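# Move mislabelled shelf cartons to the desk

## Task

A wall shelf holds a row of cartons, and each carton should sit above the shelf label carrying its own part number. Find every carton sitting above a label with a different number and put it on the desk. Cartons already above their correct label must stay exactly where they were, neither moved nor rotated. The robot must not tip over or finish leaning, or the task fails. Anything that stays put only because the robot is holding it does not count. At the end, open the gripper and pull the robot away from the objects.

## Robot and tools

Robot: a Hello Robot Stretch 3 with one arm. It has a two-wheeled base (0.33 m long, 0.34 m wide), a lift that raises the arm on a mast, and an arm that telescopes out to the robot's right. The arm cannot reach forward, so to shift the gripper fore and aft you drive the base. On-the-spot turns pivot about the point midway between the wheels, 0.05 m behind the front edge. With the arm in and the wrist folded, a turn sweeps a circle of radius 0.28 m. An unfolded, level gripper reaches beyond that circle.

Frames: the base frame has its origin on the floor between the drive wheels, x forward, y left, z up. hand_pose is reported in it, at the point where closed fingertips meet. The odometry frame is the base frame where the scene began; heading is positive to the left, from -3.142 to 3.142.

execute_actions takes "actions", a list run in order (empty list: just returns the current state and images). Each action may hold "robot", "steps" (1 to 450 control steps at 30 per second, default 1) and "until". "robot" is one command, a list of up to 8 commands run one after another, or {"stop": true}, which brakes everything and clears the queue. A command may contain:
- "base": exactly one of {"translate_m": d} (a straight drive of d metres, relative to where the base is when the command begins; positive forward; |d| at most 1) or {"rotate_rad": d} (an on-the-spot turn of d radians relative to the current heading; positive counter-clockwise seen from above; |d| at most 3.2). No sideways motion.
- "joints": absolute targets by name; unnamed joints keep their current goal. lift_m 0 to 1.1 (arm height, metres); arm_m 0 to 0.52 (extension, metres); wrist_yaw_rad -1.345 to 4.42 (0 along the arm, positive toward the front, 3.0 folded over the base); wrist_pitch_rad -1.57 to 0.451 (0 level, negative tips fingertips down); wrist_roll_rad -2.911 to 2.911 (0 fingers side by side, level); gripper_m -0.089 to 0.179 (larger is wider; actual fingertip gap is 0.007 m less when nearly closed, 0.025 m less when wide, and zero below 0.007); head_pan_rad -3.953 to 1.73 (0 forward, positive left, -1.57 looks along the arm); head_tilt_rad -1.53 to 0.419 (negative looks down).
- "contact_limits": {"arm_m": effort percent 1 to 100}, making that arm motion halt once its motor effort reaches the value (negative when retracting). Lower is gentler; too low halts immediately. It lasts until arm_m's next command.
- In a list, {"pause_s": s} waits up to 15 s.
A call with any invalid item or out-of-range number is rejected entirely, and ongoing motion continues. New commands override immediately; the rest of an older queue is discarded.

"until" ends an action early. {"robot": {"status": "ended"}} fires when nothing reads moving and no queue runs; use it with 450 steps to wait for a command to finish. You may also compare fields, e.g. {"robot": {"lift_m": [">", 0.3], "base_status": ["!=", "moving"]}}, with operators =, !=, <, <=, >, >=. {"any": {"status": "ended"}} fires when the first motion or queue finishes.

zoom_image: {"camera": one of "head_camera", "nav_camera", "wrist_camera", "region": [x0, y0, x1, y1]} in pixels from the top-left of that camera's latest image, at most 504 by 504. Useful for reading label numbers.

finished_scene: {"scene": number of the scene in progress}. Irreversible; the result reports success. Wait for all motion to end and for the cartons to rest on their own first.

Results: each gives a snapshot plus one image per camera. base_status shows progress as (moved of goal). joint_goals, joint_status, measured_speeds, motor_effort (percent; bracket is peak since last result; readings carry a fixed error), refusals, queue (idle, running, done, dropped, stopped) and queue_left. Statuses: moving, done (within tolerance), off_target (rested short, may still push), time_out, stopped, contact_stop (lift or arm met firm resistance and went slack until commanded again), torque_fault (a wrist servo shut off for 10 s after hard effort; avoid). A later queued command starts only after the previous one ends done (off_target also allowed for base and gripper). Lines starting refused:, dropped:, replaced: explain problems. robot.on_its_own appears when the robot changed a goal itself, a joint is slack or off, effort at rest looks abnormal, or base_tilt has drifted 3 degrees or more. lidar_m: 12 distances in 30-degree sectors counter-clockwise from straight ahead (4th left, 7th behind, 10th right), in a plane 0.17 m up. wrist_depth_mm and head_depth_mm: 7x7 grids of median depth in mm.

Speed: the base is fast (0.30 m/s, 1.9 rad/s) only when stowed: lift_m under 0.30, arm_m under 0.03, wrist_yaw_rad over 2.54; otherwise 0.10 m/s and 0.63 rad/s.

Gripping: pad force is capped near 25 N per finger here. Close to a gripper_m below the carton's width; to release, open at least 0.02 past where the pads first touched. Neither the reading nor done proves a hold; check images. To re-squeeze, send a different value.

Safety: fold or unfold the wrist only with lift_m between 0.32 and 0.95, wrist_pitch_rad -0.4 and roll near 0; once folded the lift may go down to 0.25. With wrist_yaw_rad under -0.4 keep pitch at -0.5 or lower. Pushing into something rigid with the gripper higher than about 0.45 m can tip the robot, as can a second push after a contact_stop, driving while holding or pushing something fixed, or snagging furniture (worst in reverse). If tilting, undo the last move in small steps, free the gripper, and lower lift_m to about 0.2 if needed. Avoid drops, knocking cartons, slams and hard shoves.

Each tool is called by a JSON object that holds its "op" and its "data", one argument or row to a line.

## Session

{"op": "execute_actions", "data": {
  "actions": [
    {"robot":{"joints":{"head_pan_rad":-1.2,"head_tilt_rad":-0.3}},"steps":200,"until":{"robot":{"status":"ended"}}}
  ]
}}

{"op": "execute_actions", "data": {
  "actions": [
    {"robot":{"joints":{"head_pan_rad":-3.3}},"steps":200,"until":{"robot":{"status":"ended"}}}
  ]
}}

{"op": "execute_actions", "data": {
  "actions": [
    {"robot":{"joints":{"head_pan_rad":0.9}},"steps":200,"until":{"robot":{"status":"ended"}}}
  ]
}}

Scene clock: 1.20 s.
robot.base_odometry: x=+0.000 y=+0.000 heading=+0.000 (m, m, rad; robot's odometry frame)
robot.turned_by_wheels: +0.000 (rad since the last result)
robot.turned_by_imu: +0.000 (rad since the last result)
robot.base_tilt: forward=-2.2 right=+0.1 (deg)
robot.lidar_m: 1.44 1.35 1.37 1.73 2.27 2.68 2.43 2.02 2.46 2.16 2.02 2.05
robot.head_depth_mm: 1961 2045 2137 2023 2373 2145 1661 / 1912 2006 2097 1972 2313 2175 1669 / 1887 1954 2053 1953 2242 2173 1680 / 1847 1920 2000 2046 2214 2191 1677 / 1797 1872 1963 2035 2134 2175 1680 / 1769 1836 1932 2002 2092 2159 1684 / 1740 1804 1885 1970 2070 2118 1685
robot.base_status: not_commanded
robot.joint_positions: lift_m=+0.427 arm_m=-0.001 wrist_yaw_rad=+2.937 wrist_pitch_rad=-0.449 wrist_roll_rad=-0.009 gripper_m=+0.037 head_pan_rad=-1.193 head_tilt_rad=-0.296
robot.joint_goals: lift_m=+0.427 arm_m=-0.001 wrist_yaw_rad=+2.937 wrist_pitch_rad=-0.449 wrist_roll_rad=-0.009 gripper_m=+0.037 head_pan_rad=-1.200 head_tilt_rad=-0.300
robot.joint_status: lift_m=not_commanded arm_m=not_commanded wrist_yaw_rad=not_commanded wrist_pitch_rad=not_commanded wrist_roll_rad=not_commanded gripper_m=not_commanded head_pan_rad=done head_tilt_rad=done
robot.measured_speeds: translate_m=+0.000 rotate_rad=+0.000 lift_m=+0.000 arm_m=+0.000 wrist_yaw_rad=+0.000 wrist_pitch_rad=+0.000 wrist_roll_rad=+0.000 head_pan_rad=+0.000 head_tilt_rad=+0.000
robot: refusals=0 queue=done queue_left=0
robot.motor_effort: left_wheel=+0(0) right_wheel=+0(0) lift_m=+30(30) arm_m=+0(0) wrist_yaw_rad=+0(0) wrist_pitch_rad=+4(4) wrist_roll_rad=+0(1) gripper_m=+0(0) head_pan_rad=-5(58) head_tilt_rad=-3(30) (%)
robot.hand_pose: x=+0.0235 y=+0.0721 z=+0.4325 quat_wxyz=(+0.227, +0.699, +0.087, +0.673) (m; robot's base frame)
robot.wrist_depth_mm: - - - - - - 964 / - - - - - - - / - - - - - - - / 921 887 921 913 893 873 890 / 751 736 767 739 732 723 726 / 637 637 - 628 612 630 628 / 553 549 - 562 544 541 537
pictures: head_camera (sideways: a quarter turn clockwise sets it upright), nav_camera (sideways: a quarter turn counterclockwise sets it upright), wrist_camera
Images, in order (width x height): head_camera 896x504, nav_camera 672x504, wrist_camera 644x364.

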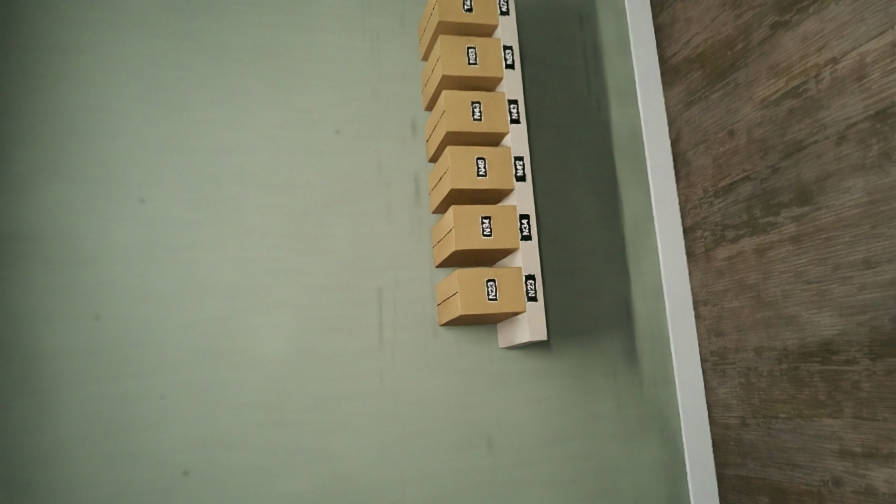

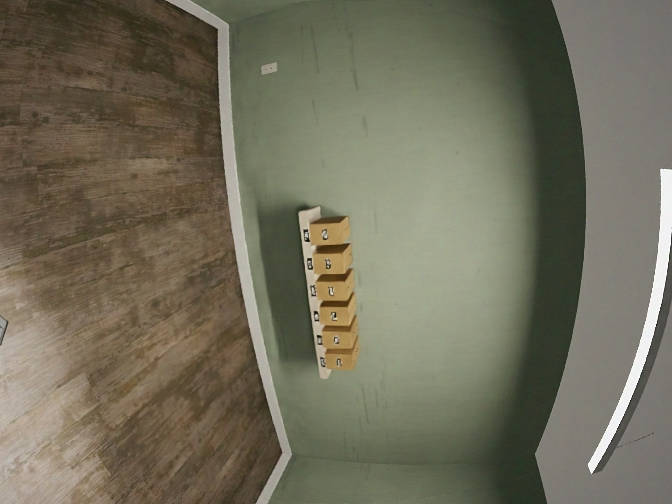

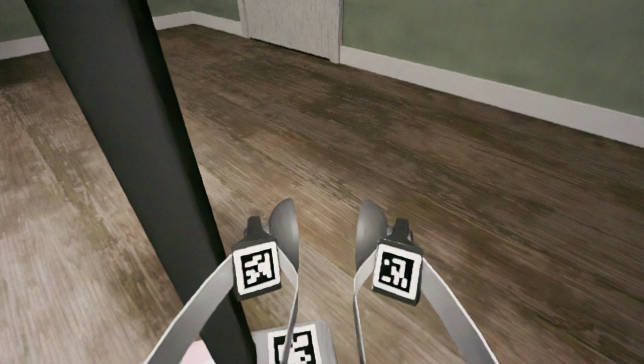

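Scene clock: 2.83 s.
robot.base_odometry: x=+0.000 y=+0.000 heading=+0.000 (m, m, rad; robot's odometry frame)
robot.turned_by_wheels: +0.000 (rad since the last result)
robot.turned_by_imu: +0.000 (rad since the last result)
robot.base_tilt: forward=-2.1 right=+0.1 (deg)
robot.lidar_m: 1.45 1.35 1.37 1.73 2.27 2.67 2.42 2.02 2.45 2.16 2.02 2.05
robot.head_depth_mm: 2811 2921 3037 2739 2812 2149 1661 / 3053 3180 3316 3424 3093 2152 1663 / 3208 3347 3497 3673 3098 2163 1676 / 2980 3119 3199 3371 3088 2179 1687 / 2733 2833 2963 3081 2940 2185 1678 / 2526 2621 2716 2748 2615 2197 1682 / 2353 2430 2532 2562 2583 2200 1686
robot.base_status: not_commanded
robot.joint_positions: lift_m=+0.427 arm_m=-0.001 wrist_yaw_rad=+2.937 wrist_pitch_rad=-0.449 wrist_roll_rad=-0.009 gripper_m=+0.037 head_pan_rad=-3.293 head_tilt_rad=-0.296
robot.joint_goals: lift_m=+0.427 arm_m=-0.001 wrist_yaw_rad=+2.937 wrist_pitch_rad=-0.449 wrist_roll_rad=-0.009 gripper_m=+0.037 head_pan_rad=-3.300 head_tilt_rad=-0.300
robot.joint_status: lift_m=not_commanded arm_m=not_commanded wrist_yaw_rad=not_commanded wrist_pitch_rad=not_commanded wrist_roll_rad=not_commanded gripper_m=not_commanded head_pan_rad=done head_tilt_rad=done
robot.measured_speeds: translate_m=+0.000 rotate_rad=+0.000 lift_m=+0.000 arm_m=+0.000 wrist_yaw_rad=+0.000 wrist_pitch_rad=+0.000 wrist_roll_rad=+0.000 head_pan_rad=+0.000 head_tilt_rad=+0.000
robot: refusals=0 queue=done queue_left=0
robot.motor_effort: left_wheel=+0(0) right_wheel=+0(1) lift_m=+30(30) arm_m=+0(0) wrist_yaw_rad=+0(0) wrist_pitch_rad=+4(4) wrist_roll_rad=+1(0) gripper_m=+0(0) head_pan_rad=-5(57) head_tilt_rad=-2(3) (%)
robot.hand_pose: x=+0.0235 y=+0.0721 z=+0.4325 quat_wxyz=(+0.227, +0.699, +0.087, +0.673) (m; robot's base frame)
robot.wrist_depth_mm: - - - - - - 986 / - - - - - - - / - - - - - - - / 903 887 894 916 897 884 880 / 749 755 777 743 745 728 727 / 646 634 - 623 605 627 622 / 548 553 - 556 547 544 533
pictures: head_camera (sideways: a quarter turn clockwise sets it upright), nav_camera (sideways: a quarter turn counterclockwise sets it upright), wrist_camera
Images, in order (width x height): head_camera 896x504, nav_camera 672x504, wrist_camera 644x364.

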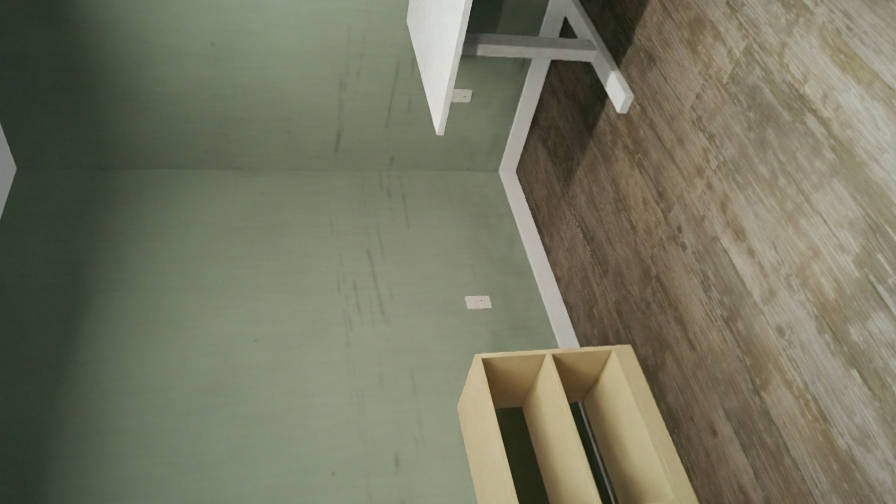

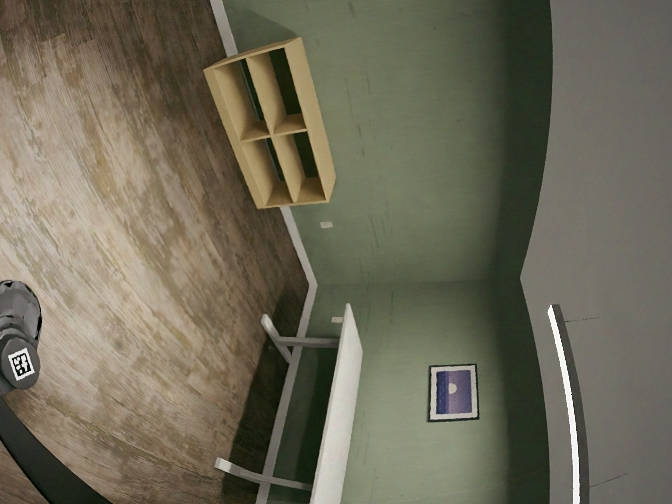

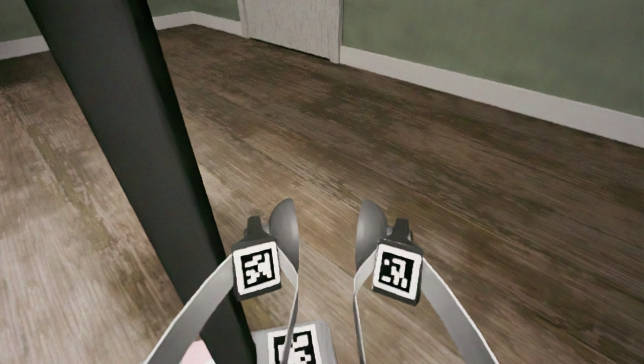

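Scene clock: 5.43 s.
robot.base_odometry: x=+0.000 y=+0.000 heading=+0.000 (m, m, rad; robot's odometry frame)
robot.turned_by_wheels: +0.000 (rad since the last result)
robot.turned_by_imu: -0.001 (rad since the last result)
robot.base_tilt: forward=-2.1 right=+0.1 (deg)
robot.lidar_m: 1.44 1.35 1.37 1.73 2.27 2.68 2.42 2.02 2.45 2.16 2.01 2.05
robot.head_depth_mm: 1133 1182 1236 1292 1349 1413 1493 / 1166 1221 1273 1331 1386 1462 1528 / 1206 1255 1307 1371 1441 1515 1576 / 1240 1293 1352 1425 1498 1582 1617 / 1274 1333 1395 1466 1544 1631 1670 / 1315 1378 1451 1525 1608 1704 1684 / 1362 1435 1504 1579 1672 1781 1691
robot.base_status: not_commanded
robot.joint_positions: lift_m=+0.427 arm_m=-0.001 wrist_yaw_rad=+2.937 wrist_pitch_rad=-0.449 wrist_roll_rad=-0.009 gripper_m=+0.037 head_pan_rad=+0.893 head_tilt_rad=-0.296
robot.joint_goals: lift_m=+0.427 arm_m=-0.001 wrist_yaw_rad=+2.937 wrist_pitch_rad=-0.449 wrist_roll_rad=-0.009 gripper_m=+0.037 head_pan_rad=+0.900 head_tilt_rad=-0.300
robot.joint_status: lift_m=not_commanded arm_m=not_commanded wrist_yaw_rad=not_commanded wrist_pitch_rad=not_commanded wrist_roll_rad=not_commanded gripper_m=not_commanded head_pan_rad=done head_tilt_rad=done
robot.measured_speeds: translate_m=+0.000 rotate_rad=+0.000 lift_m=+0.000 arm_m=+0.000 wrist_yaw_rad=+0.000 wrist_pitch_rad=+0.000 wrist_roll_rad=+0.000 head_pan_rad=+0.000 head_tilt_rad=+0.000
robot: refusals=0 queue=done queue_left=0
robot.motor_effort: left_wheel=+0(0) right_wheel=+0(1) lift_m=+29(30) arm_m=+0(0) wrist_yaw_rad=+0(0) wrist_pitch_rad=+3(4) wrist_roll_rad=+1(0) gripper_m=+0(0) head_pan_rad=+5(55) head_tilt_rad=-3(3) (%)
robot.hand_pose: x=+0.0235 y=+0.0721 z=+0.4325 quat_wxyz=(+0.227, +0.699, +0.087, +0.673) (m; robot's base frame)
robot.wrist_depth_mm: - - - - - - 972 / - - - - - - - / - - - - - - - / 896 889 892 900 896 889 889 / 732 740 775 749 740 733 740 / 634 628 - 630 603 624 612 / 550 552 - 556 540 541 535
pictures: head_camera (sideways: a quarter turn clockwise sets it upright), nav_camera (sideways: a quarter turn counterclockwise sets it upright), wrist_camera
Images, in order (width x height): head_camera 896x504, nav_camera 672x504, wrist_camera 644x364.

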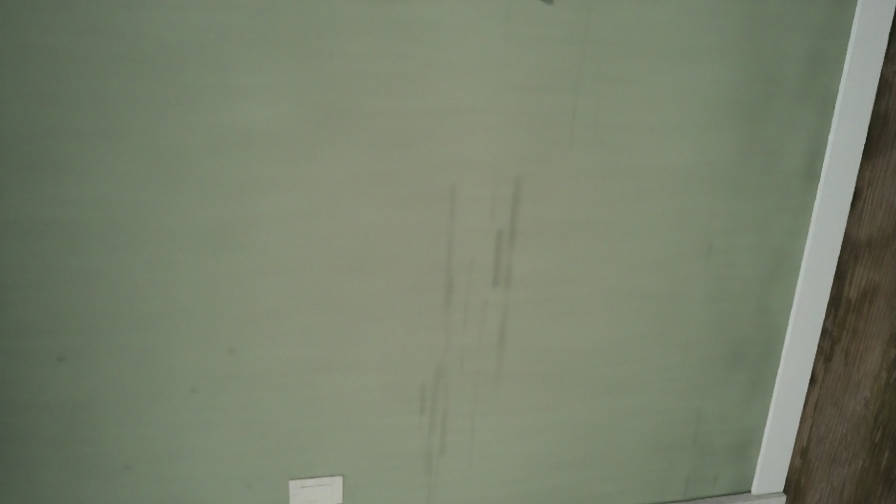

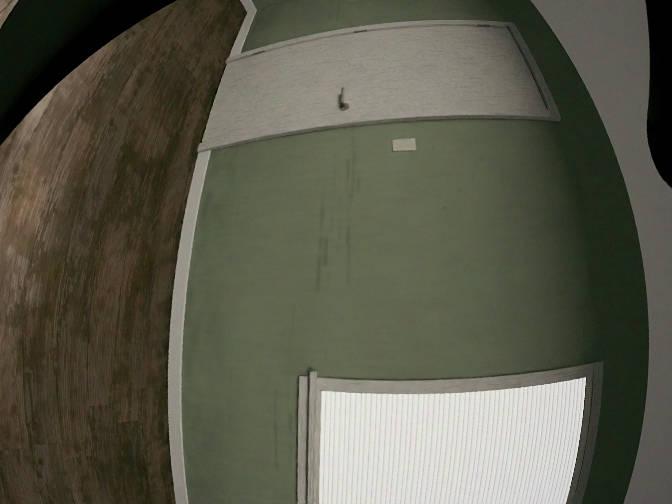

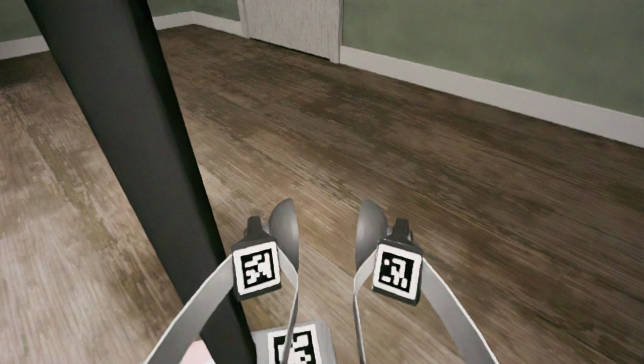

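{"op": "execute_actions", "data": {
  "actions": [
    {"robot":[{"joints":{"lift_m":0.27,"head_pan_rad":-1.57,"head_tilt_rad":-0.6}},{"base":{"rotate_rad":-1.25}},{"base":{"translate_m":0.62}},{"base":{"translate_m":0.62}},{"base":{"rotate_rad":1.85}},{"joints":{"lift_m":0.75}},{"joints":{"wrist_yaw_rad":0,"wrist_pitch_rad":0,"gripper_m":0.125}}],"steps":450,"until":{"robot":{"status":"ended"}}},
    {"steps":450,"until":{"robot":{"status":"ended"}}}
  ]
}}

Scene clock: 27.57 s.
robot.base_odometry: x=+0.391 y=-1.177 heading=+0.600 (m, m, rad; robot's odometry frame)
robot.turned_by_wheels: +0.600 (rad since the last result)
robot.turned_by_imu: +0.592 (rad since the last result)
robot.base_tilt: forward=-2.2 right=+0.1 (deg)
robot.lidar_m: 1.69 1.75 2.36 3.47 2.54 2.12 2.07 1.21 0.87 0.83 0.85 1.15
robot.head_depth_mm: 689 753 828 865 729 795 1292 / 690 754 833 895 745 802 1302 / 692 756 833 875 720 798 1314 / 692 756 832 896 885 821 1311 / 693 757 834 884 727 800 1310 / 694 756 836 931 950 838 1310 / 693 760 837 929 1051 1203 1315
robot.base_status: done (rotate_rad +1.8499 of +1.8500)
robot.joint_positions: lift_m=+0.750 arm_m=-0.001 wrist_yaw_rad=+0.002 wrist_pitch_rad=-0.021 wrist_roll_rad=-0.009 gripper_m=+0.125 head_pan_rad=-1.563 head_tilt_rad=-0.593
robot.joint_goals: lift_m=+0.750 arm_m=-0.001 wrist_yaw_rad=+0.000 wrist_pitch_rad=+0.000 wrist_roll_rad=-0.009 gripper_m=+0.125 head_pan_rad=-1.570 head_tilt_rad=-0.600
robot.joint_status: lift_m=done arm_m=not_commanded wrist_yaw_rad=done wrist_pitch_rad=done wrist_roll_rad=not_commanded gripper_m=done head_pan_rad=done head_tilt_rad=done
robot.measured_speeds: translate_m=+0.000 rotate_rad=+0.000 lift_m=+0.000 arm_m=+0.000 wrist_yaw_rad=+0.000 wrist_pitch_rad=+0.000 wrist_roll_rad=+0.000 head_pan_rad=+0.000 head_tilt_rad=+0.000
robot: refusals=0 queue=done queue_left=0
robot.motor_effort: left_wheel=-2(11) right_wheel=+1(9) lift_m=+33(34) arm_m=+0(0) wrist_yaw_rad=-2(2) wrist_pitch_rad=+6(5) wrist_roll_rad=+0(1) gripper_m=+0(100) head_pan_rad=-4(55) head_tilt_rad=-4(32) (%)
robot.hand_pose: x=-0.0210 y=-0.3994 z=+0.8591 quat_wxyz=(+0.711, +0.008, -0.704, -0.007) (m; robot's base frame)
robot.wrist_depth_mm: 525 536 539 543 541 541 546 / 549 559 557 557 566 565 568 / 578 580 586 588 586 587 581 / 597 601 381 407 414 356 377 / 618 621 359 358 370 357 362 / 658 638 375 377 378 - 381 / 669 383 379 383 388 390 387
pictures: head_camera (sideways: a quarter turn clockwise sets it upright), nav_camera (sideways: a quarter turn counterclockwise sets it upright), wrist_camera
Images, in order (width x height): head_camera 896x504, nav_camera 672x504, wrist_camera 644x364.

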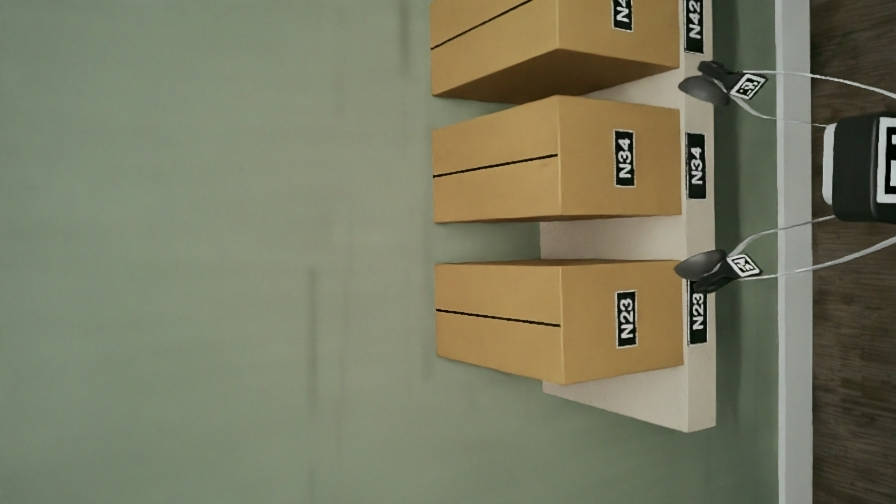

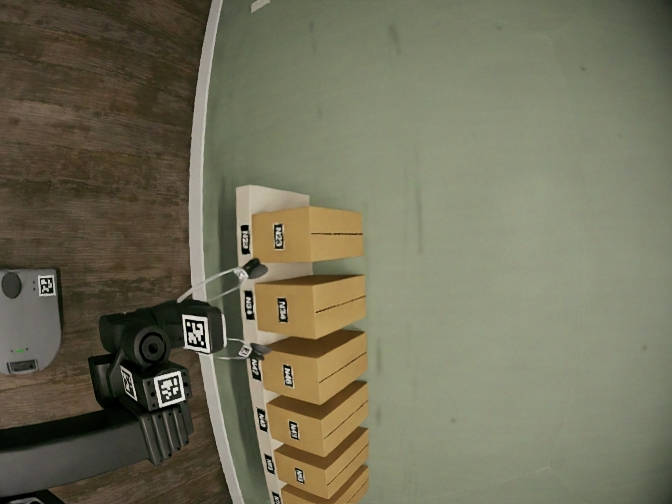

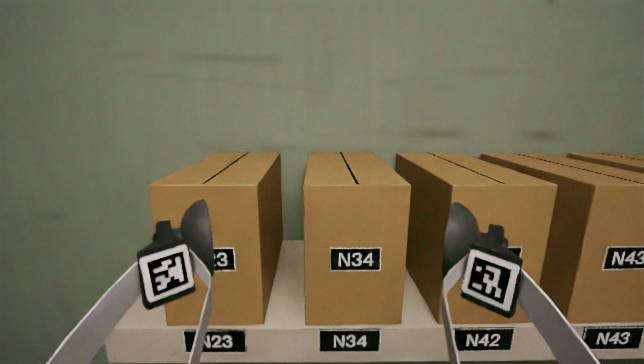

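{"op": "execute_actions", "data": {
  "actions": [
    {"robot":{"base":{"translate_m":-0.21},"joints":{"lift_m":0.70,"head_pan_rad":-2.0}},"steps":450,"until":{"robot":{"status":"ended"}}}
  ]
}}

Scene clock: 31.27 s.
robot.base_odometry: x=+0.218 y=-1.295 heading=+0.600 (m, m, rad; robot's odometry frame)
robot.turned_by_wheels: +0.000 (rad since the last result)
robot.turned_by_imu: -0.001 (rad since the last result)
robot.base_tilt: forward=-2.2 right=+0.1 (deg)
robot.lidar_m: 1.90 1.97 2.65 3.47 2.40 1.94 1.85 1.22 0.88 0.84 0.86 1.16
robot.head_depth_mm: 871 963 1074 902 962 1515 1298 / 834 917 1017 884 901 1482 1303 / 797 876 966 878 829 1404 1309 / 769 837 919 919 803 1312 1317 / 737 803 876 886 753 822 1306 / 709 769 840 890 755 783 1262 / 684 737 801 855 695 744 1236
robot.base_status: done (translate_m -0.2100 of -0.2100)
robot.joint_positions: lift_m=+0.700 arm_m=-0.001 wrist_yaw_rad=+0.001 wrist_pitch_rad=-0.020 wrist_roll_rad=-0.009 gripper_m=+0.125 head_pan_rad=-1.993 head_tilt_rad=-0.593
robot.joint_goals: lift_m=+0.700 arm_m=-0.001 wrist_yaw_rad=+0.000 wrist_pitch_rad=+0.000 wrist_roll_rad=-0.009 gripper_m=+0.125 head_pan_rad=-2.000 head_tilt_rad=-0.600
robot.joint_status: lift_m=done arm_m=not_commanded wrist_yaw_rad=done wrist_pitch_rad=done wrist_roll_rad=not_commanded gripper_m=done head_pan_rad=done head_tilt_rad=done
robot.measured_speeds: translate_m=+0.000 rotate_rad=+0.000 lift_m=+0.000 arm_m=+0.000 wrist_yaw_rad=+0.000 wrist_pitch_rad=+0.000 wrist_roll_rad=+0.000 head_pan_rad=+0.000 head_tilt_rad=+0.000
robot: refusals=0 queue=done queue_left=0
robot.motor_effort: left_wheel=-2(7) right_wheel=+3(3) lift_m=+26(33) arm_m=+0(0) wrist_yaw_rad=-2(1) wrist_pitch_rad=+5(6) wrist_roll_rad=+1(0) gripper_m=+0(0) head_pan_rad=-5(46) head_tilt_rad=-3(5) (%)
robot.hand_pose: x=-0.0211 y=-0.3994 z=+0.8097 quat_wxyz=(+0.711, +0.008, -0.704, -0.007) (m; robot's base frame)
robot.wrist_depth_mm: 543 539 536 543 542 551 542 / 560 567 558 556 563 568 576 / 573 473 539 476 486 493 506 / 351 345 353 345 355 356 353 / 359 363 378 361 376 385 365 / 372 385 376 377 380 - 383 / 684 692 698 697 696 707 708
pictures: head_camera (sideways: a quarter turn clockwise sets it upright), nav_camera (sideways: a quarter turn counterclockwise sets it upright), wrist_camera
Images, in order (width x height): head_camera 896x504, nav_camera 672x504, wrist_camera 644x364.

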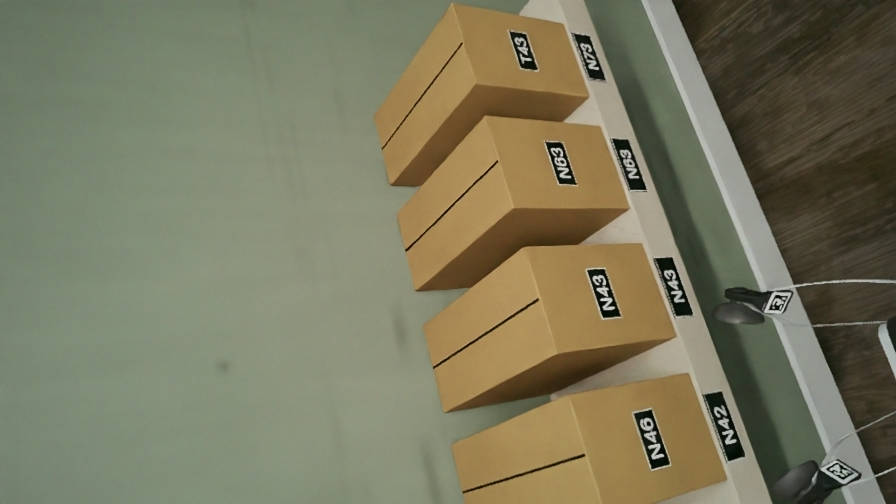

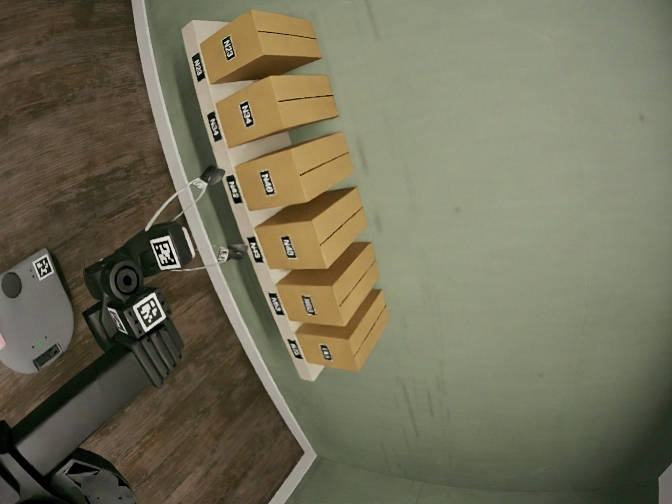

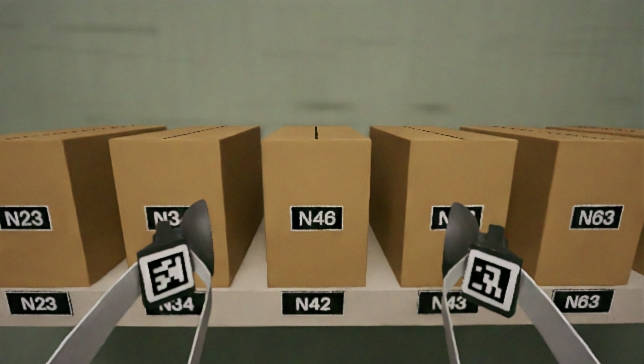

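{"op": "execute_actions", "data": {
  "actions": [
    {"robot":[{"base":{"translate_m":0.006}},{"joints":{"arm_m":0.17}}],"steps":450,"until":{"robot":{"status":"ended"}}}
  ]
}}

Scene clock: 60.13 s.
robot.base_odometry: x=+0.223 y=-1.292 heading=+0.600 (m, m, rad; robot's odometry frame)
robot.turned_by_wheels: +0.000 (rad since the last result)
robot.turned_by_imu: -0.002 (rad since the last result)
robot.base_tilt: forward=-2.1 right=+0.1 (deg)
robot.lidar_m: 1.90 1.96 2.63 3.45 2.41 1.95 1.86 1.22 0.87 0.84 0.86 1.16
robot.head_depth_mm: 872 964 1073 881 958 1519 1298 / 832 916 1020 897 902 1462 1297 / 798 876 966 875 834 1398 1371 / 767 837 920 918 801 856 - / 736 800 876 886 751 809 - / 708 768 837 892 732 - - / 684 737 802 855 696 738 1219
robot.base_status: done (translate_m +0.0060 of +0.0060)
robot.joint_positions: lift_m=+0.700 arm_m=+0.170 wrist_yaw_rad=+0.000 wrist_pitch_rad=-0.020 wrist_roll_rad=-0.009 gripper_m=+0.125 head_pan_rad=-1.993 head_tilt_rad=-0.593
robot.joint_goals: lift_m=+0.700 arm_m=+0.170 wrist_yaw_rad=+0.000 wrist_pitch_rad=+0.000 wrist_roll_rad=-0.009 gripper_m=+0.125 head_pan_rad=-2.000 head_tilt_rad=-0.600
robot.joint_status: lift_m=done arm_m=done wrist_yaw_rad=done wrist_pitch_rad=done wrist_roll_rad=not_commanded gripper_m=done head_pan_rad=done head_tilt_rad=done
robot.measured_speeds: translate_m=+0.000 rotate_rad=+0.000 lift_m=+0.000 arm_m=+0.000 wrist_yaw_rad=+0.000 wrist_pitch_rad=+0.000 wrist_roll_rad=+0.000 head_pan_rad=+0.000 head_tilt_rad=+0.000
robot: refusals=0 queue=done queue_left=0
robot.motor_effort: left_wheel=-2(5) right_wheel=+2(6) lift_m=+26(26) arm_m=+3(5) wrist_yaw_rad=-1(1) wrist_pitch_rad=+5(5) wrist_roll_rad=+0(0) gripper_m=+0(0) head_pan_rad=-4(5) head_tilt_rad=-4(4) (%)
robot.hand_pose: x=-0.0214 y=-0.5704 z=+0.8097 quat_wxyz=(+0.711, +0.007, -0.704, -0.007) (m; robot's base frame)
robot.wrist_depth_mm: 383 386 384 386 385 390 387 / 393 398 400 400 404 403 401 / 409 407 408 410 409 410 408 / 171 194 173 173 196 180 176 / 177 180 178 178 182 180 180 / 185 185 187 186 190 - 189 / 191 197 196 194 231 197 198
pictures: head_camera (sideways: a quarter turn clockwise sets it upright), nav_camera (sideways: a quarter turn counterclockwise sets it upright), wrist_camera
Images, in order (width x height): head_camera 896x504, nav_camera 672x504, wrist_camera 644x364.

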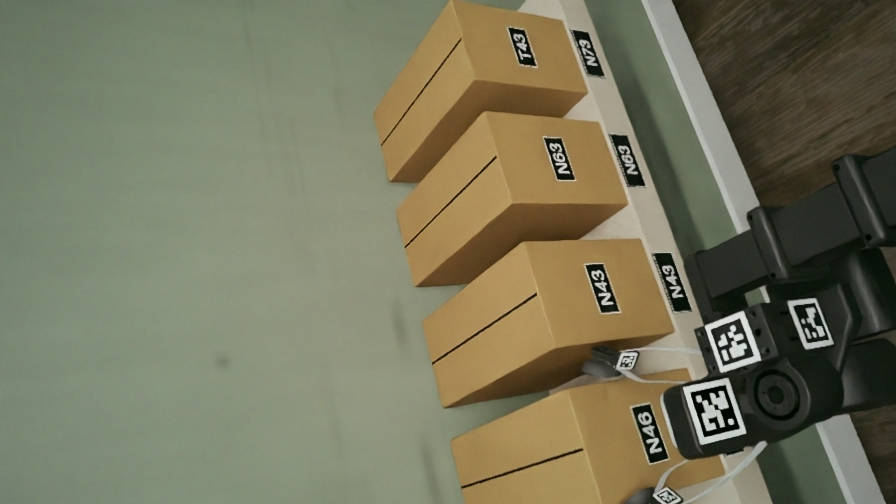

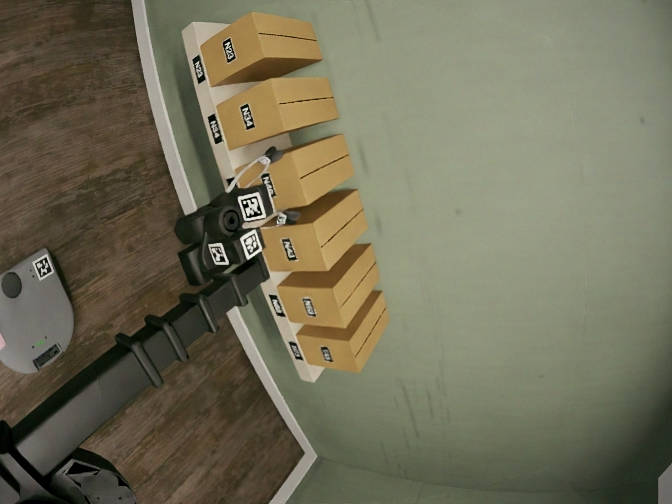

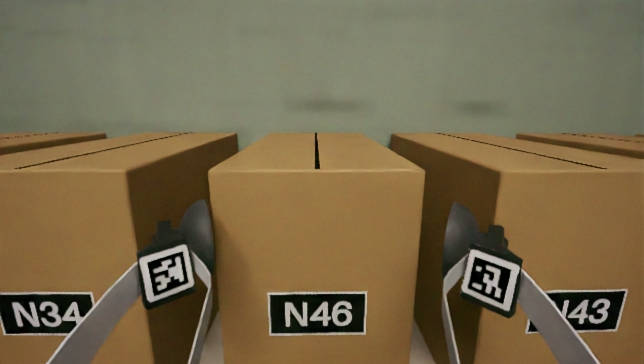

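{"op": "execute_actions", "data": {
  "actions": [
    {"robot":[{"base":{"translate_m":0.006}},{"joints":{"arm_m":0.23}},{"joints":{"gripper_m":0.06}},{"joints":{"lift_m":0.73}},{"joints":{"arm_m":0.0}}],"steps":450,"until":{"robot":{"status":"ended"}}}
  ]
}}

{"op": "execute_actions", "data": {
  "actions": [
    {"robot":[{"joints":{"lift_m":0.95}},{"base":{"rotate_rad":1.571},"joints":{"head_pan_rad":0,"head_tilt_rad":-0.5}},{"base":{"translate_m":1.0}},{"base":{"translate_m":1.0}}],"steps":450,"until":{"robot":{"status":"ended"}}},
    {"steps":450,"until":{"robot":{"status":"ended"}}}
  ]
}}

Scene clock: 68.13 s.
robot.base_odometry: x=+0.228 y=-1.288 heading=+0.600 (m, m, rad; robot's odometry frame)
robot.turned_by_wheels: +0.000 (rad since the last result)
robot.turned_by_imu: -0.002 (rad since the last result)
robot.base_tilt: forward=-2.1 right=+0.1 (deg)
robot.lidar_m: 1.89 1.96 2.62 3.45 2.42 1.96 1.87 1.22 0.87 0.84 0.86 1.16
robot.head_depth_mm: 870 967 1075 882 956 1522 1297 / 833 917 1014 910 906 1473 1308 / 798 873 966 872 836 1393 1306 / 766 836 918 919 789 1309 1310 / 735 799 877 888 755 538 545 / 709 767 836 895 678 525 516 / 682 738 802 881 684 545 517
robot.base_status: done (translate_m +0.0060 of +0.0060)
robot.joint_positions: lift_m=+0.730 arm_m=+0.000 wrist_yaw_rad=+0.000 wrist_pitch_rad=-0.035 wrist_roll_rad=-0.009 gripper_m=+0.062 head_pan_rad=-1.993 head_tilt_rad=-0.593
robot.joint_goals: lift_m=+0.730 arm_m=+0.000 wrist_yaw_rad=+0.000 wrist_pitch_rad=+0.000 wrist_roll_rad=-0.009 gripper_m=+0.060 head_pan_rad=-2.000 head_tilt_rad=-0.600
robot.joint_status: lift_m=done arm_m=done wrist_yaw_rad=done wrist_pitch_rad=done wrist_roll_rad=not_commanded gripper_m=off_target head_pan_rad=done head_tilt_rad=done
robot.measured_speeds: translate_m=+0.000 rotate_rad=+0.000 lift_m=+0.000 arm_m=+0.000 wrist_yaw_rad=+0.000 wrist_pitch_rad=+0.000 wrist_roll_rad=+0.000 head_pan_rad=+0.000 head_tilt_rad=+0.000
robot: refusals=0 queue=done queue_left=0
robot.motor_effort: left_wheel=-1(5) right_wheel=+1(6) lift_m=+34(37) arm_m=-2(5) wrist_yaw_rad=+0(7) wrist_pitch_rad=+10(18) wrist_roll_rad=+0(0) gripper_m=-96(100) head_pan_rad=-5(4) head_tilt_rad=-5(5) (%)
robot.hand_pose: x=-0.0214 y=-0.4005 z=+0.8354 quat_wxyz=(+0.710, +0.013, -0.704, -0.013) (m; robot's base frame)
robot.wrist_depth_mm: 535 535 542 540 546 542 551 / 555 558 558 549 558 566 559 / 572 577 571 595 578 573 584 / 346 346 149 146 144 356 351 / 359 375 126 126 125 377 365 / 373 - 129 129 128 - 386 / 386 388 133 132 131 393 711
pictures: head_camera (sideways: a quarter turn clockwise sets it upright), nav_camera (sideways: a quarter turn counterclockwise sets it upright), wrist_camera
Images, in order (width x height): head_camera 896x504, nav_camera 672x504, wrist_camera 644x364.

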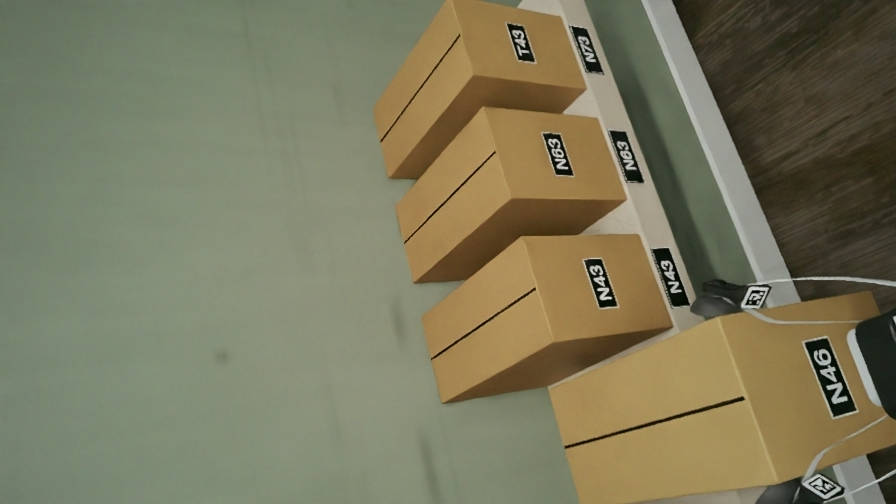

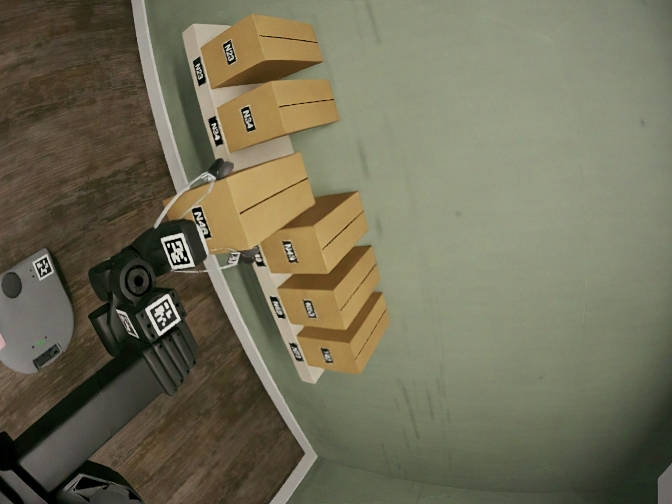

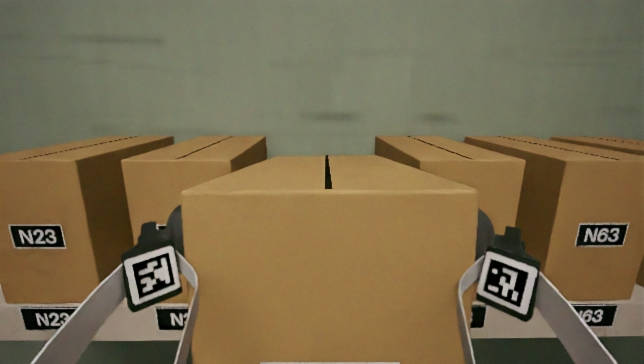

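Scene clock: 96.23 s.
robot.base_odometry: x=-0.902 y=+0.362 heading=+2.171 (m, m, rad; robot's odometry frame)
robot.turned_by_wheels: +1.571 (rad since the last result)
robot.turned_by_imu: +1.562 (rad since the last result)
robot.base_tilt: forward=-2.2 right=+0.0 (deg)
robot.lidar_m: 1.48 1.73 1.63 1.55 2.00 2.66 2.83 2.68 1.91 1.83 1.86 2.03
robot.head_depth_mm: 1657 1798 1930 1521 2110 1664 1373 / 1666 1797 1882 1441 1972 1633 1381 / 1655 1794 1894 1441 2140 1675 1378 / 1660 1792 1901 1381 2160 1694 1383 / 1662 1795 1893 1384 2158 1697 1391 / 1667 1785 1883 1394 2151 1707 1393 / 1642 1786 1893 1405 2177 1710 1400
robot.base_status: done (translate_m +1.0000 of +1.0000)
robot.joint_positions: lift_m=+0.950 arm_m=+0.000 wrist_yaw_rad=+0.000 wrist_pitch_rad=-0.035 wrist_roll_rad=-0.009 gripper_m=+0.086 head_pan_rad=-0.007 head_tilt_rad=-0.507
robot.joint_goals: lift_m=+0.950 arm_m=+0.000 wrist_yaw_rad=+0.000 wrist_pitch_rad=+0.000 wrist_roll_rad=-0.009 gripper_m=+0.085 head_pan_rad=+0.000 head_tilt_rad=-0.500
robot.joint_status: lift_m=done arm_m=done wrist_yaw_rad=done wrist_pitch_rad=done wrist_roll_rad=not_commanded gripper_m=off_target head_pan_rad=done head_tilt_rad=done
robot.measured_speeds: translate_m=+0.000 rotate_rad=+0.000 lift_m=+0.000 arm_m=+0.000 wrist_yaw_rad=+0.000 wrist_pitch_rad=+0.000 wrist_roll_rad=+0.000 head_pan_rad=+0.000 head_tilt_rad=+0.000
robot: refusals=0 queue=done queue_left=0
robot.on_its_own: gripper_m is held at +0.085, not at your +0.060, by its stall guard, which is not easing now
robot.motor_effort: left_wheel=-2(7) right_wheel=+2(5) lift_m=+35(36) arm_m=-2(2) wrist_yaw_rad=+0(0) wrist_pitch_rad=+10(10) wrist_roll_rad=+1(0) gripper_m=-61(92) head_pan_rad=+4(56) head_tilt_rad=+5(20) (%)
robot.hand_pose: x=-0.0214 y=-0.4005 z=+1.0554 quat_wxyz=(+0.710, +0.013, -0.704, -0.013) (m; robot's base frame)
robot.wrist_depth_mm: - - - - - - - / - - - - - - - / - - - - - - - / - - 151 148 145 - - / - - 126 126 125 - - / - - 129 129 128 - - / - - 132 132 131 - -
pictures: head_camera (sideways: a quarter turn clockwise sets it upright), nav_camera (sideways: a quarter turn counterclockwise sets it upright), wrist_camera
Images, in order (width x height): head_camera 896x504, nav_camera 672x504, wrist_camera 644x364.

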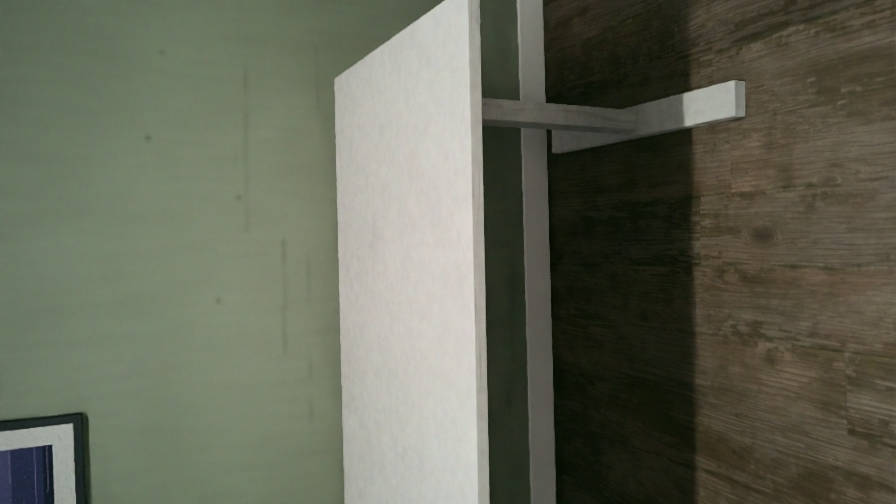

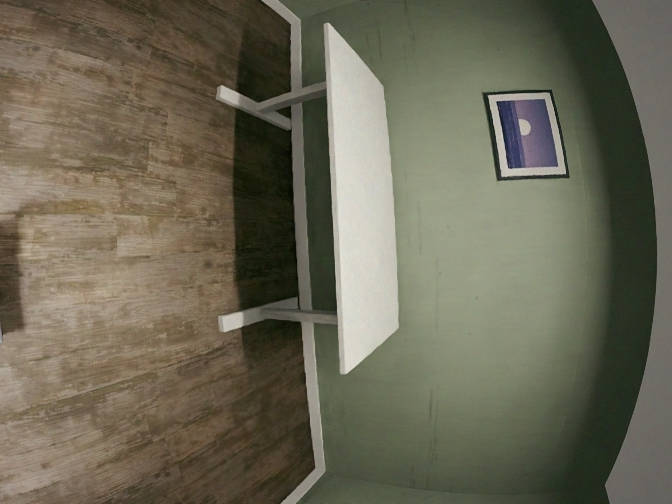

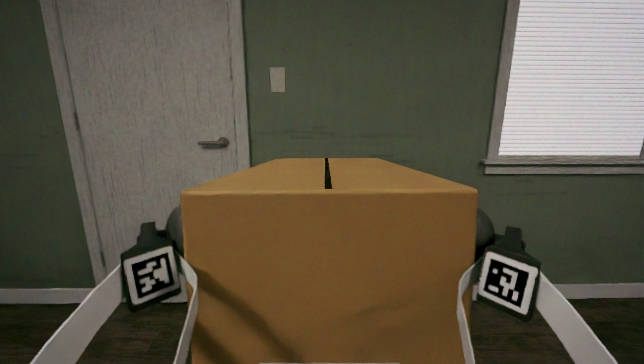

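{"op": "execute_actions", "data": {
  "actions": [
    {"robot":[{"base":{"translate_m":0.8}},{"base":{"rotate_rad":1.571},"joints":{"head_pan_rad":-1.57,"head_tilt_rad":-0.7}},{"joints":{"arm_m":0.25,"lift_m":0.82}},{"joints":{"lift_m":0.765}}],"steps":450,"until":{"robot":{"status":"ended"}}},
    {"steps":450,"until":{"robot":{"status":"ended"}}}
  ]
}}

Scene clock: 113.00 s.
robot.base_odometry: x=-1.354 y=+1.022 heading=-2.541 (m, m, rad; robot's odometry frame)
robot.turned_by_wheels: +1.571 (rad since the last result)
robot.turned_by_imu: +1.563 (rad since the last result)
robot.base_tilt: forward=-2.1 right=+0.1 (deg)
robot.lidar_m: 1.60 1.80 2.15 3.62 2.67 1.89 1.78 1.68 0.71 1.13 1.16 1.14
robot.head_depth_mm: 969 1081 1165 966 - - 1127 / 965 1075 1169 956 - 627 1162 / 967 1074 852 700 - 635 1170 / 966 1072 1153 863 763 638 1173 / 964 1074 1164 957 767 641 1175 / 965 1070 1168 962 771 643 1175 / 962 1073 1175 966 775 645 1177
robot.base_status: done (rotate_rad +1.5709 of +1.5710)
robot.joint_positions: lift_m=+0.765 arm_m=+0.250 wrist_yaw_rad=+0.000 wrist_pitch_rad=-0.020 wrist_roll_rad=-0.009 gripper_m=+0.086 head_pan_rad=-1.563 head_tilt_rad=-0.691
robot.joint_goals: lift_m=+0.765 arm_m=+0.250 wrist_yaw_rad=+0.000 wrist_pitch_rad=+0.000 wrist_roll_rad=-0.009 gripper_m=+0.085 head_pan_rad=-1.570 head_tilt_rad=-0.700
robot.joint_status: lift_m=done arm_m=done wrist_yaw_rad=done wrist_pitch_rad=done wrist_roll_rad=not_commanded gripper_m=off_target head_pan_rad=done head_tilt_rad=done
robot.measured_speeds: translate_m=+0.000 rotate_rad=+0.000 lift_m=+0.000 arm_m=+0.000 wrist_yaw_rad=+0.000 wrist_pitch_rad=+0.000 wrist_roll_rad=+0.000 head_pan_rad=+0.000 head_tilt_rad=+0.000
robot: refusals=0 queue=done queue_left=0
robot.on_its_own: gripper_m is held at +0.085, not at your +0.060, by its stall guard, which is not easing now
robot.motor_effort: left_wheel=-2(6) right_wheel=+3(7) lift_m=+26(35) arm_m=+3(5) wrist_yaw_rad=+0(1) wrist_pitch_rad=+5(10) wrist_roll_rad=+0(1) gripper_m=-61(61) head_pan_rad=-5(56) head_tilt_rad=-5(28) (%)
robot.hand_pose: x=-0.0214 y=-0.6504 z=+0.8746 quat_wxyz=(+0.710, +0.007, -0.704, -0.007) (m; robot's base frame)
robot.wrist_depth_mm: 575 575 583 590 593 592 597 / 592 590 597 603 609 609 628 / 623 625 629 623 644 638 645 / 649 636 138 137 136 663 662 / 545 587 125 124 124 544 698 / 379 - 130 129 129 - 387 / 304 296 136 135 134 296 299
pictures: head_camera (sideways: a quarter turn clockwise sets it upright), nav_camera (sideways: a quarter turn counterclockwise sets it upright), wrist_camera
Images, in order (width x height): head_camera 896x504, nav_camera 672x504, wrist_camera 644x364.

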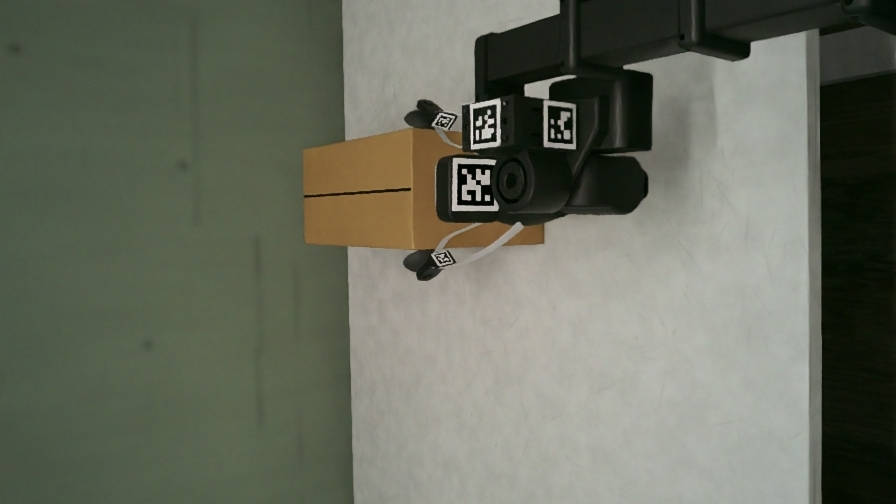

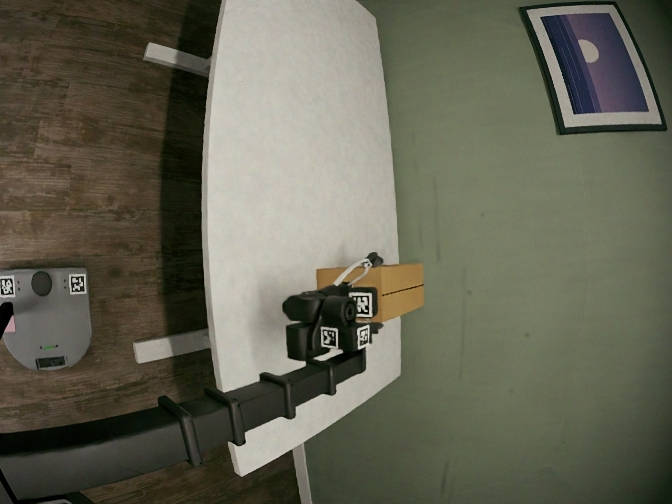

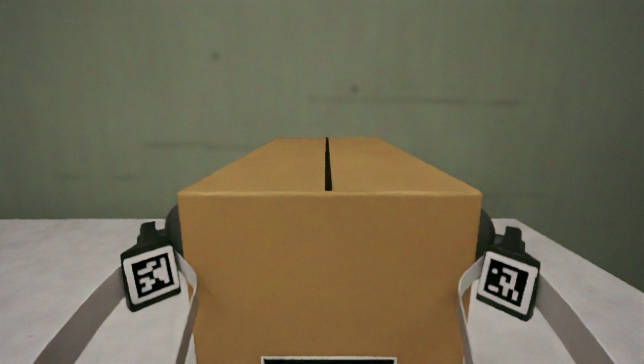

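Resting. Release.

{"op": "execute_actions", "data": {
  "actions": [
    {"robot":[{"joints":{"gripper_m":0.15}},{"pause_s":1.5},{"joints":{"arm_m":0.0}}],"steps":400,"until":{"robot":{"status":"ended"}}}
  ]
}}

Scene clock: 118.40 s.
robot.base_odometry: x=-1.354 y=+1.022 heading=-2.541 (m, m, rad; robot's odometry frame)
robot.turned_by_wheels: +0.000 (rad since the last result)
robot.turned_by_imu: -0.001 (rad since the last result)
robot.base_tilt: forward=-2.1 right=+0.1 (deg)
robot.lidar_m: 1.60 1.80 2.15 3.62 2.67 1.89 1.78 1.68 0.71 1.13 1.17 1.14
robot.head_depth_mm: 970 1074 1166 936 766 632 575 / 967 1073 1166 909 758 635 580 / 969 1075 851 723 763 653 - / 969 1070 1154 889 766 639 1167 / 966 1074 1165 957 769 641 1173 / 966 1071 1166 960 770 643 1178 / 964 1072 1179 966 774 644 1179
robot.base_status: done (rotate_rad +1.5709 of +1.5710)
robot.joint_positions: lift_m=+0.765 arm_m=+0.000 wrist_yaw_rad=+0.000 wrist_pitch_rad=-0.020 wrist_roll_rad=-0.009 gripper_m=+0.150 head_pan_rad=-1.563 head_tilt_rad=-0.691
robot.joint_goals: lift_m=+0.765 arm_m=+0.000 wrist_yaw_rad=+0.000 wrist_pitch_rad=+0.000 wrist_roll_rad=-0.009 gripper_m=+0.150 head_pan_rad=-1.570 head_tilt_rad=-0.700
robot.joint_status: lift_m=done arm_m=done wrist_yaw_rad=done wrist_pitch_rad=done wrist_roll_rad=not_commanded gripper_m=off_target head_pan_rad=done head_tilt_rad=done
robot.measured_speeds: translate_m=+0.000 rotate_rad=+0.000 lift_m=+0.000 arm_m=+0.000 wrist_yaw_rad=+0.000 wrist_pitch_rad=+0.000 wrist_roll_rad=+0.000 head_pan_rad=+0.000 head_tilt_rad=+0.000
robot: refusals=0 queue=done queue_left=0
robot.motor_effort: left_wheel=-2(2) right_wheel=+2(2) lift_m=+26(26) arm_m=-2(2) wrist_yaw_rad=+0(1) wrist_pitch_rad=+5(6) wrist_roll_rad=+1(1) gripper_m=+0(100) head_pan_rad=-4(5) head_tilt_rad=-6(5) (%)
robot.hand_pose: x=-0.0215 y=-0.4010 z=+0.8747 quat_wxyz=(+0.710, +0.007, -0.704, -0.007) (m; robot's base frame)
robot.wrist_depth_mm: 799 799 809 803 806 830 828 / 822 834 838 843 861 846 867 / 853 874 859 509 891 898 892 / 891 883 909 374 885 909 970 / 540 592 545 393 545 654 981 / 382 - 385 387 385 - 413 / 298 299 302 299 303 297 299
pictures: head_camera (sideways: a quarter turn clockwise sets it upright), nav_camera (sideways: a quarter turn counterclockwise sets it upright), wrist_camera
Images, in order (width x height): head_camera 896x504, nav_camera 672x504, wrist_camera 644x364.

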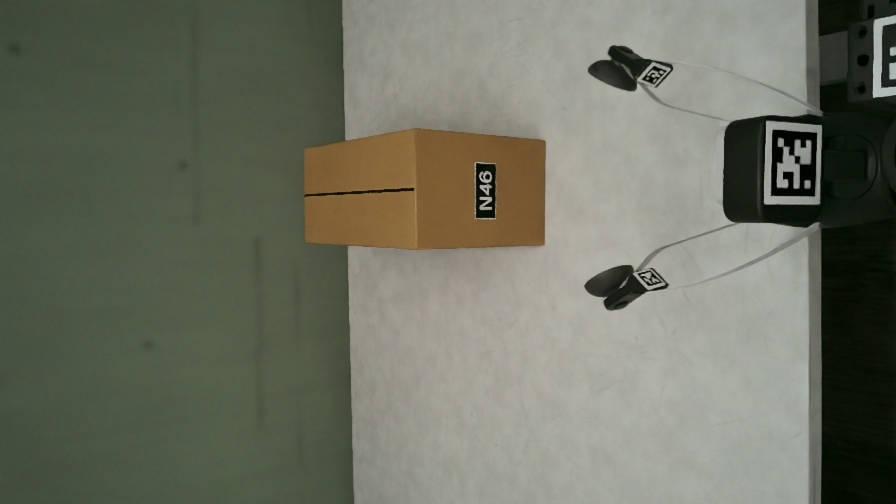

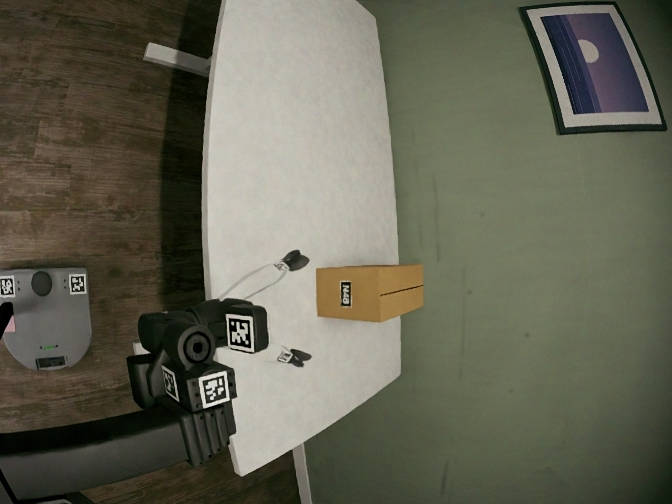

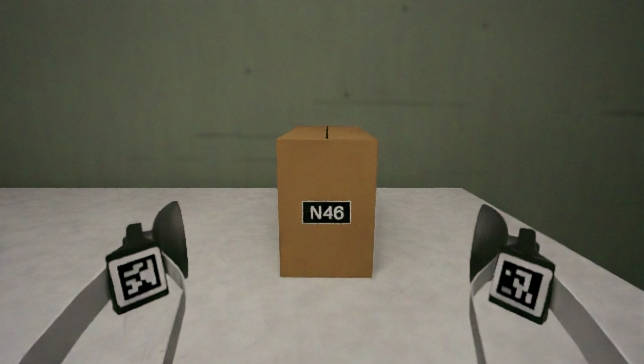

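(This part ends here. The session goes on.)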